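## Task

Close the lid of the tip box labelled TB1 and push its front edge down fully so it latches, keeping the lids of the other two boxes wide open; then release and back the gripper away.

## Robot and tools

Robot: a single six-joint arm (yam_ultra) with a two-finger parallel gripper and one wrist camera, cam_wrist (504x504 fisheye). Three tip boxes sit loose on a bench mat, each with a hinged lid. Identify the target by the ID printed on the box, not by tape marks on the bench. The boxes must finish upright and flat on the mat, and nothing may leave the table. Occasionally something may briefly pull on a held part or nudge a loose object.

Frame: all poses are in the scene frame. The origin lies on the table surface straight below the arm base; +z is up; looking along +x, +y points left. The base can be slightly tilted relative to the table. Reported hand positions can be a little wrong, more so far from the base, and motions often stop a centimetre or more short, usually too low.

Gripper: fingers point along the gripper's own +z axis and close along its y axis. end_effector_position is the spot midway between the finger pads, roughly 1 cm behind the tips.

A row is 8 plain numbers in this order: x, y, z (metres, absolute target for end_effector_position), qw, qx, qy, qz (absolute target orientation, w first), opening. Opening is a scale from -1 (closed) to +1 (fully open, 0.094 m); it is an absolute setting, not a change. There is one arm, so each row covers only it. To hold an orientation, repeat the same quaternion in every row rather than copying a possibly drifted reading.

Tools:
- execute_actions {"actions": [...], "pictures": bool}. The list holds zero or one item. An empty list just reports state (with pictures). An action item is {"rows": [[8 numbers], ...], "steps": n}: 1 to 15 rows, n up to 15 steps of 1/30 s (default 15), at least 9 steps; one row per step, the last row repeats if rows run out. A wait item is {"steps": n} with n up to 300, counted from the previous result, so your reply time is included. A refused call sends nothing. Targets farther than 0.6 m from the last reported position along any gripper axis are refused.
- move {"target": [8 numbers], "speed": m/s}. Drives the gripper on a straight line toward that absolute pose; speed 0.002 to 0.5, default 0.25; rotation is limited to twice that value in rad/s. Path time is 0.5 to 10 s (longer paths stop early). Opening is applied at the start. The path ignores obstacles; faster contact hits harder, and a target placed deeper past a contact presses harder. The gripper can lag, wander, or overshoot speed, especially near full arm extension.
- wait {"seconds": 0 to 10}: lets time pass with no new command.
- zoom_image {"camera": "cam_wrist", "region": [x0, y0, x1, y1]}: enlarged crop of the latest image, pixels with (0,0) top-left, at most 504 by 504.
- read_manual {"section": "licences"}: only licence text.
- finished_scene {"scene": 1 or 2}: ends that scene irreversibly, grades it and starts the next.

Timing: each action's result is returned 9 steps before it finishes; those steps run while you compose the next reply, and the next action starts after. Thinking and writing take real simulated time. After an action ends, the arm only continues to the last clipped pose, so check the reported pose and send the remainder. Fingers still in motion keep moving.

Control limits: every step the commanded pose is clipped to within 70 mm and 16 degrees of the measured pose; damped IK then tracks it, favouring position over orientation. The elbow cannot fully straighten.

Result lines: the state gives end_effector_position and end_effector_quat_wxyz. grip_measured is the finger opening on the command scale; to grip, command about 0.03 below it (less for a lighter grip). Readings may be off by about 1 mm throughout a scene. Joint positions and velocities list waist, shoulder, elbow, wrist pitch, wrist yaw, wrist roll (rad, rad/s), then pad gap (m). Ranges: waist -2.618 to 3.054, shoulder 0.000 to 3.142, elbow 0.000 to 3.142, wrist pitch -1.571 to 1.571, wrist yaw -1.571 to 1.571, wrist roll -2.094 to 2.094. "pose unreachable" means the clearance check altered or blocked a command; HELD flags the affected steps. "Hand target" (only when nothing is kept back) is the pose the controller is currently driving to. A move adds a "move:" line: done (settled near target), off_target, moving, held (last step blocked) or fault, plus limits: paced means the pose was clipped; held means some steps were blocked, after which the arm may suddenly go much faster than speed. The distance to target is also reported. FAULT lines mean a stop.

Motor heat: holding loads heats motors, even while idle. MOTOR HOT appears at 75 °C; at 90 °C the arm halts for 10 s; at 100 °C the motors release and the arm drops. These are OVER-TEMPERATURE FAULT lines.

Avoid: dropping or slipping parts, slamming the lid or striking boxes fast, excessive pressing, tipping a box or pushing anything off the bench, and disturbing the two lids that must stay open. After latching, open the fingers and retreat upward.

Each tool is called after "Call:" as a command line: name --argument value for each argument, lists and objects as JSON in quotes; but a table of rows of numbers goes row by row, as --pt "numbers of a row", without its own name.

## Session

Call:
execute_actions --actions '[]'

Scene clock: 0.00 s of 8400.00 s.
end_effector_position=(+0.3248, -0.1515, +0.2218) grip_measured=+1.000 end_effector_quat_wxyz=(+0.224, -0.581, +0.782, -0.009)
Joint positions: [ 0.191  1.421  1.115 -0.856  0.414 -1.504  0.094]
Joint velocities: [-0.002 -0.002 -0.002 -0.022  0.037  0.022  0.   ]
Motor temperatures (°C, as the motors report them): [32 29 30 31 29 31]
Hand target: +0.329, -0.151, +0.230; +0.239, -0.578, +0.780, -0.011

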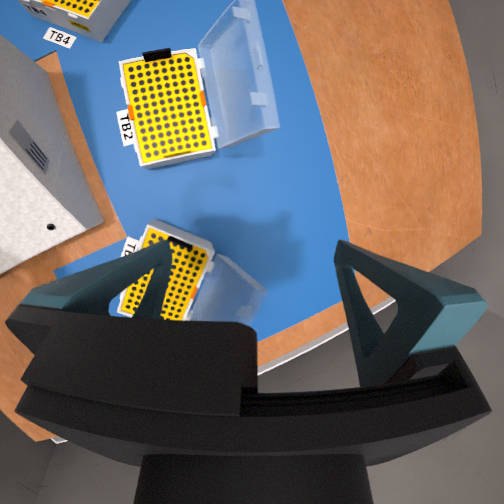

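Call:
move --target '[0.2,0,0.23,0.4,0,0.9165,0,0.2]'

Call:
zoom_image --camera "cam_wrist" --region '[30, 100, 310, 300]'

Call:
zoom_image --camera "cam_wrist" --region '[300, 100, 500, 300]'

Scene clock: 3.63 s of 8400.00 s.
end_effector_position=(+0.1947, -0.0005, +0.2192) grip_measured=+0.202 end_effector_quat_wxyz=(+0.390, -0.003, +0.921, +0.008)
Joint positions: [ 1.25   1.281  0.361 -0.707  1.005  0.768  0.056]
Joint velocities: [ 0.012 -0.007  0.002  0.037  0.007  0.022 -0.001]
Motor temperatures (°C, as the motors report them): [32 30 31 32 29 31]
Hand target: +0.199, +0.001, +0.230; +0.402, +0.000, +0.915, +0.006
Off the commanded pose: 0.012 m, 2 deg.
Kept back: nothing.
move: off_target

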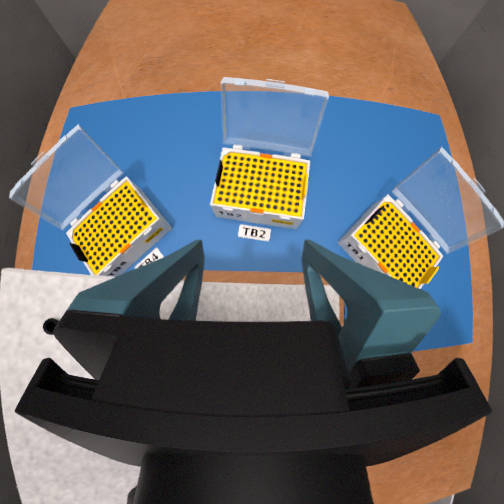

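Region (30, 100, 310, 300) of cam_wrist's 504x504 image, scaled by 1.800, with more detail than that image has; it fills the top 360 rows of this view, and the rest is white.

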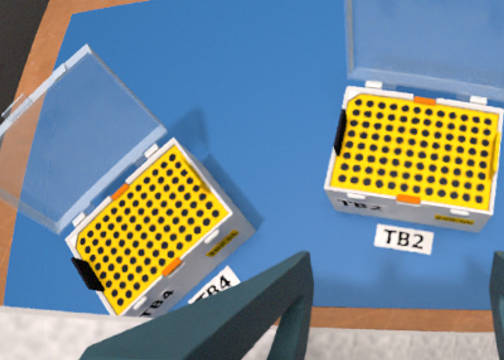

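Region (300, 100, 500, 300) of cam_wrist's 504x504 image, scaled by 2.520, with more detail than that image has.

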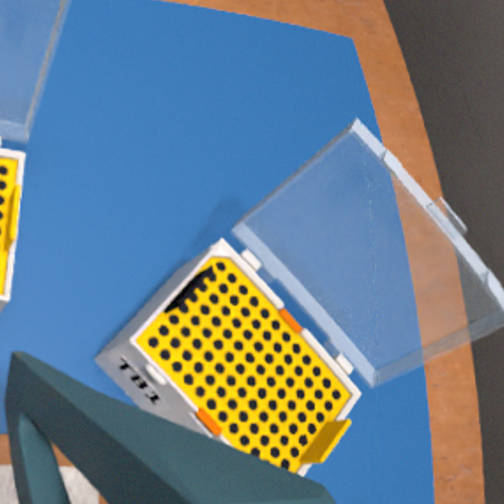

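Call:
move --target '[0.27,-0.15,0.26,0.15,-0.25,0.956,0,0.6]'

Call:
move --target '[0.297,-0.255,0.2,0,-0.383,0.924,0,0.8]'

Scene clock: 6.07 s of 8400.00 s.
end_effector_position=(+0.2655, -0.1515, +0.2556) grip_measured=+0.598 end_effector_quat_wxyz=(+0.145, -0.247, +0.958, -0.010)
Joint positions: [ 0.443  1.331  1.103 -1.17   0.696 -0.427  0.075]
Joint velocities: [-0.017  0.002 -0.002 -0.066 -0.007  0.051  0.001]
Motor temperatures (°C, as the motors report them): [32 30 31 32 29 31]
Hand target: +0.270, -0.151, +0.260; +0.148, -0.249, +0.957, -0.005
Off the commanded pose: 0.006 m, 1 deg.
Kept back: nothing.
move: done

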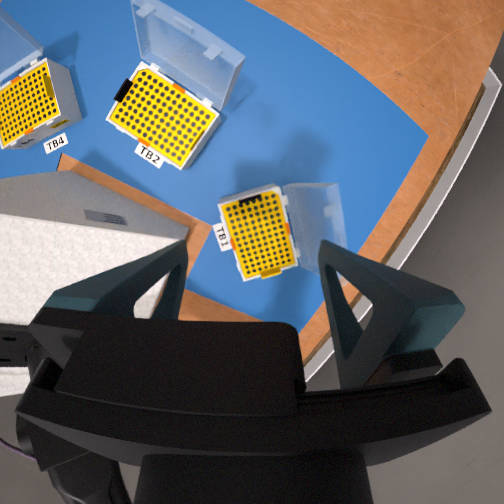

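Scene clock: 7.53 s of 8400.00 s.
end_effector_position=(+0.2936, -0.2531, +0.1954) grip_measured=+0.798 end_effector_quat_wxyz=(-0.005, -0.379, +0.925, -0.001)
Joint positions: [ 0.029  1.639  1.465 -1.264  0.71  -0.99   0.084]
Joint velocities: [-0.007  0.007  0.002 -0.066  0.037 -0.007  0.001]
Motor temperatures (°C, as the motors report them): [32 30 31 32 29 31]
Hand target: +0.298, -0.255, +0.200; -0.001, -0.383, +0.924, -0.003
Off the commanded pose: 0.006 m, 1 deg.
Kept back: nothing.
move: done

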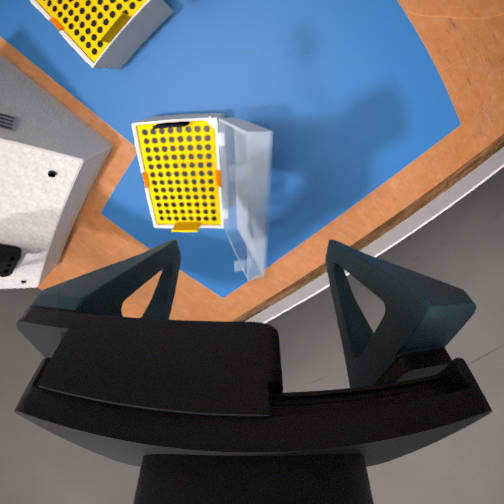

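Call:
move --target '[0.295,-0.257,0.115,0,-0.36,0.933,0,0.6]' --speed 0.12

Call:
move --target '[0.25,-0.208,0.118,0,-0.36,0.933,0,0.4]' --speed 0.04

Scene clock: 16.27 s of 8400.00 s.
end_effector_position=(+0.2919, -0.2622, +0.1162) grip_measured=+0.602 end_effector_quat_wxyz=(-0.009, -0.356, +0.935, -0.004)
Joint positions: [-0.154  1.662  1.264 -0.89   0.683 -1.172  0.075]
Joint velocities: [ 0.012 -0.007 -0.002 -0.007 -0.022 -0.007 -0.   ]
Motor temperatures (°C, as the motors report them): [32 30 31 32 29 31]
Hand target: +0.296, -0.257, +0.115; -0.001, -0.360, +0.933, +0.000
Off the commanded pose: 0.006 m, 1 deg.
Kept back: nothing.
After step 90, 4.47 s passed at rest.
move: done

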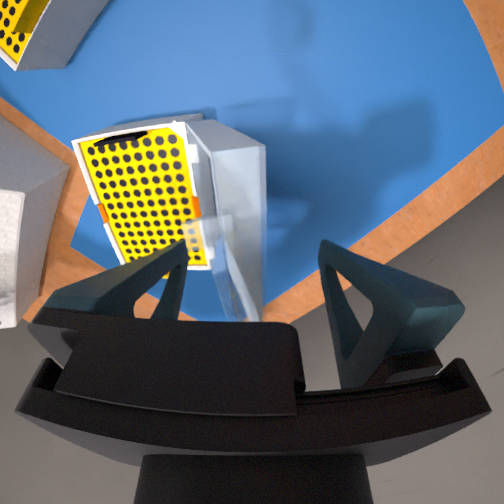

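Scene clock: 18.23 s of 8400.00 s.
end_effector_position=(+0.2445, -0.2075, +0.1081) grip_measured=+0.402 end_effector_quat_wxyz=(-0.019, -0.367, +0.930, +0.013)
Joint positions: [-0.091  1.534  0.977 -0.831  0.687 -1.088  0.066]
Joint velocities: [-0.002 -0.017 -0.002 -0.022 -0.051  0.007  0.002]
Motor temperatures (°C, as the motors report them): [33 30 31 32 29 31]
Hand target: +0.250, -0.208, +0.117; +0.000, -0.360, +0.933, +0.001
Off the commanded pose: 0.011 m, 3 deg.
Kept back: nothing.
move: off_target

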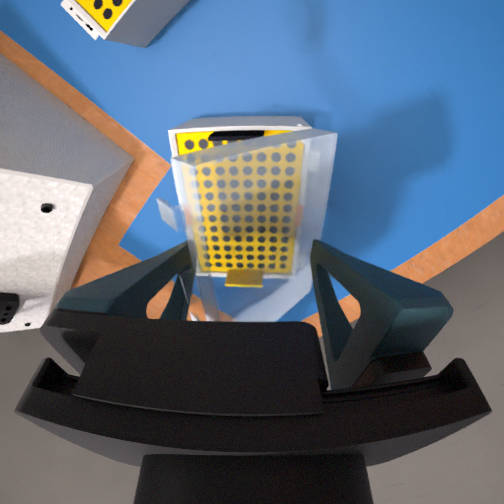

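Call:
move --target '[0.224,-0.179,0.108,0,-0.36,0.933,0,0.4]' --speed 0.015

Call:
move --target '[0.222,-0.177,0.14,0,-0.36,0.933,0,0.45]' --speed 0.05

Scene clock: 23.50 s of 8400.00 s.
end_effector_position=(+0.2188, -0.1786, +0.1004) grip_measured=+0.402 end_effector_quat_wxyz=(-0.018, -0.367, +0.930, +0.012)
Joint positions: [-0.054  1.462  0.807 -0.759  0.693 -1.041  0.066]
Joint velocities: [-0.002  0.002 -0.002  0.066  0.037 -0.007  0.   ]
Motor temperatures (°C, as the motors report them): [33 31 31 32 29 31]
Hand target: +0.224, -0.179, +0.108; +0.000, -0.360, +0.933, +0.001
Off the commanded pose: 0.009 m, 3 deg.
Kept back: nothing.
move: off_target

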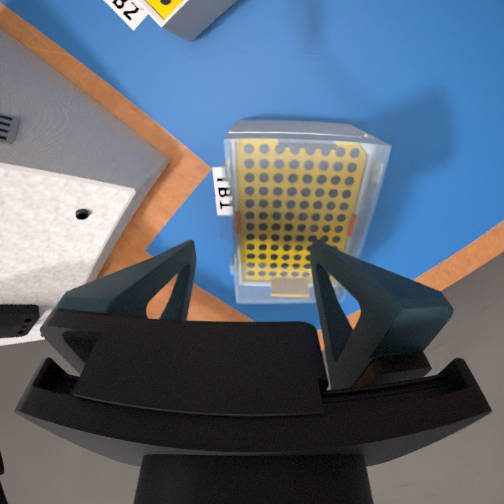

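Scene clock: 24.77 s of 8400.00 s.
end_effector_position=(+0.2134, -0.1713, +0.1274) grip_measured=+0.448 end_effector_quat_wxyz=(-0.019, -0.368, +0.929, +0.012)
Joint positions: [ 0.042  1.422  0.841 -0.917  0.705 -0.918  0.068]
Joint velocities: [ 0.002 -0.017 -0.022 -0.037  0.037  0.007  0.   ]
Motor temperatures (°C, as the motors report them): [33 31 31 32 29 31]
Hand target: +0.221, -0.177, +0.140; +0.001, -0.360, +0.933, +0.001
Off the commanded pose: 0.016 m, 3 deg.
Kept back: nothing.
move: off_target

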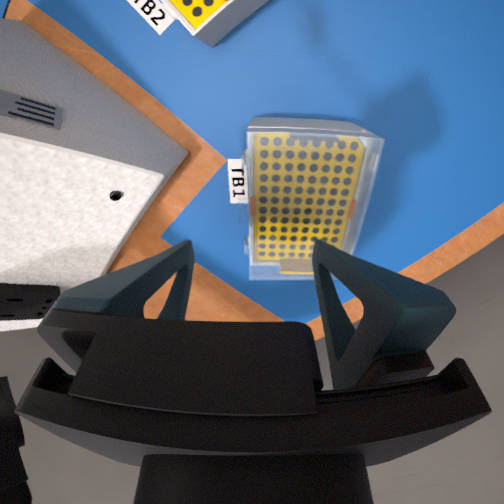

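Call:
move --target '[0.223,-0.176,0.085,0,-0.36,0.933,0,-1]' --speed 0.015

Call:
move --target '[0.223,-0.176,0.05,0,-0.36,0.933,0,-1]' --speed 0.015

Scene clock: 28.17 s of 8400.00 s.
end_effector_position=(+0.2229, -0.1824, +0.0892) grip_measured=-0.985 end_effector_quat_wxyz=(-0.003, -0.354, +0.935, -0.008)
Joint positions: [-0.085  1.45   0.752 -0.628  0.698 -1.093  0.001]
Joint velocities: [-0.012 -0.007  0.002  0.051 -0.095 -0.022 -0.001]
Motor temperatures (°C, as the motors report them): [33 31 31 32 29 31]
Hand target: +0.223, -0.176, +0.085; -0.000, -0.360, +0.933, -0.000
Off the commanded pose: 0.008 m, 1 deg.
Kept back: nothing.
move: done

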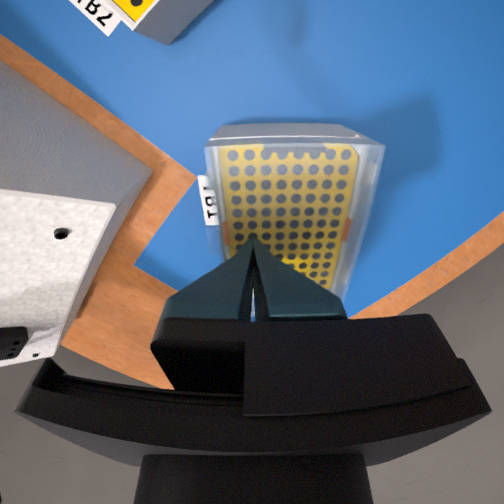

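Scene clock: 31.03 s of 8400.00 s.
end_effector_position=(+0.2222, -0.1856, +0.0822) grip_measured=-0.985 end_effector_quat_wxyz=(-0.002, -0.377, +0.926, -0.012)
Joint positions: [-0.113  1.45   0.733 -0.575  0.694 -1.185  0.001]
Joint velocities: [ 0.002 -0.007  0.007  0.037 -0.037  0.007 -0.001]
Motor temperatures (°C, as the motors report them): [33 31 31 32 29 31]
Hand target: +0.219, -0.176, +0.056; -0.003, -0.360, +0.933, +0.002
Off the commanded pose: 0.034 m, 3 deg.
Kept back: nothing.
move: off_target

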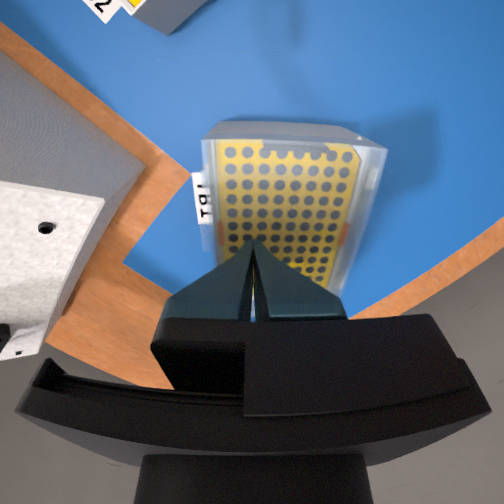

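One more press nearer the edge.

Call:
move --target '[0.223,-0.178,0.115,0,-0.36,0.933,0,-1]' --speed 0.05

Call:
move --target '[0.216,-0.166,0.03,0,-0.36,0.933,0,-1]' --speed 0.02

Call:
move --target '[0.225,-0.13,0.22,0,-0.36,0.933,0,-1]' --speed 0.12

Call:
zoom_image --camera "cam_wrist" --region '[240, 100, 400, 260]'

Scene clock: 32.57 s of 8400.00 s.
end_effector_position=(+0.2130, -0.1724, +0.1025) grip_measured=-0.985 end_effector_quat_wxyz=(-0.020, -0.368, +0.929, +0.011)
Joint positions: [-0.032  1.446  0.782 -0.771  0.7   -1.014  0.001]
Joint velocities: [-0.007 -0.002  0.007  0.007 -0.051 -0.022 -0.   ]
Motor temperatures (°C, as the motors report them): [33 31 31 32 29 31]
Hand target: +0.222, -0.178, +0.115; +0.000, -0.360, +0.933, +0.000
Off the commanded pose: 0.017 m, 3 deg.
Kept back: nothing.
move: off_target

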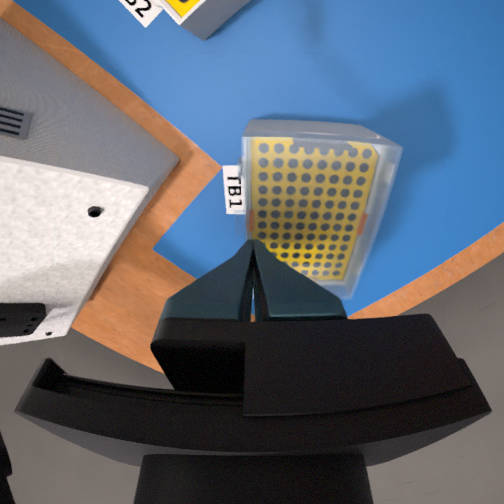

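Scene clock: 36.43 s of 8400.00 s.
end_effector_position=(+0.2120, -0.1757, +0.0808) grip_measured=-0.985 end_effector_quat_wxyz=(-0.011, -0.396, +0.918, -0.004)
Joint positions: [-0.098  1.444  0.701 -0.592  0.699 -1.186  0.001]
Joint velocities: [-0.002 -0.017 -0.012  0.037  0.007 -0.037  0.   ]
Motor temperatures (°C, as the motors report them): [32 30 31 33 29 31]
Hand target: +0.208, -0.166, +0.044; -0.011, -0.360, +0.933, +0.007
Off the commanded pose: 0.052 m, 5 deg.
Kept back: nothing.
move: off_target

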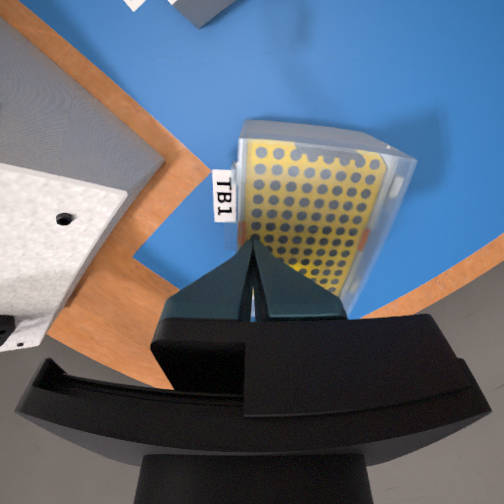

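Scene clock: 38.30 s of 8400.00 s.
end_effector_position=(+0.2186, -0.1335, +0.2139) grip_measured=-0.985 end_effector_quat_wxyz=(-0.005, -0.357, +0.934, -0.003)
Joint positions: [ 0.434  1.472  1.038 -1.352  0.697 -0.409  0.001]
Joint velocities: [ 0.002 -0.002 -0.007  0.051 -0.037  0.081 -0.001]
Motor temperatures (°C, as the motors report them): [33 30 31 32 29 31]
Hand target: +0.224, -0.129, +0.220; +0.002, -0.360, +0.933, +0.001
Off the commanded pose: 0.009 m, 1 deg.
Kept back: nothing.
move: done

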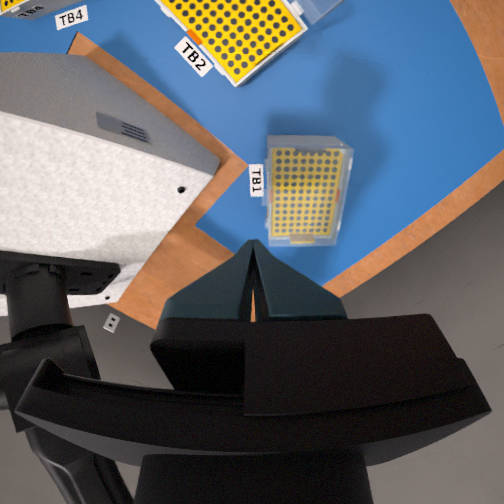

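Region (240, 100, 400, 260) of cam_wrist's 504x504 image, scaled by 3.150, with more detail than that image has.

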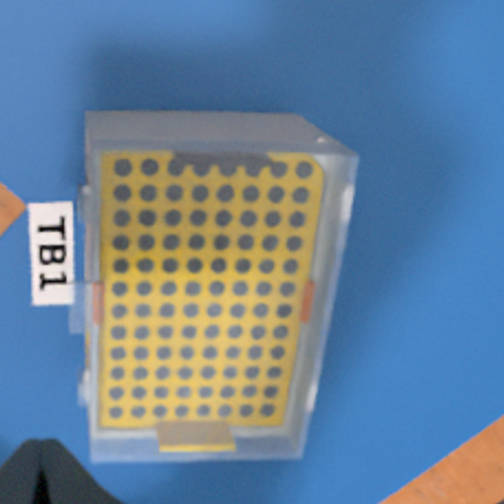

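Call:
finished_scene --scene 2

The scene is finished: the task was done.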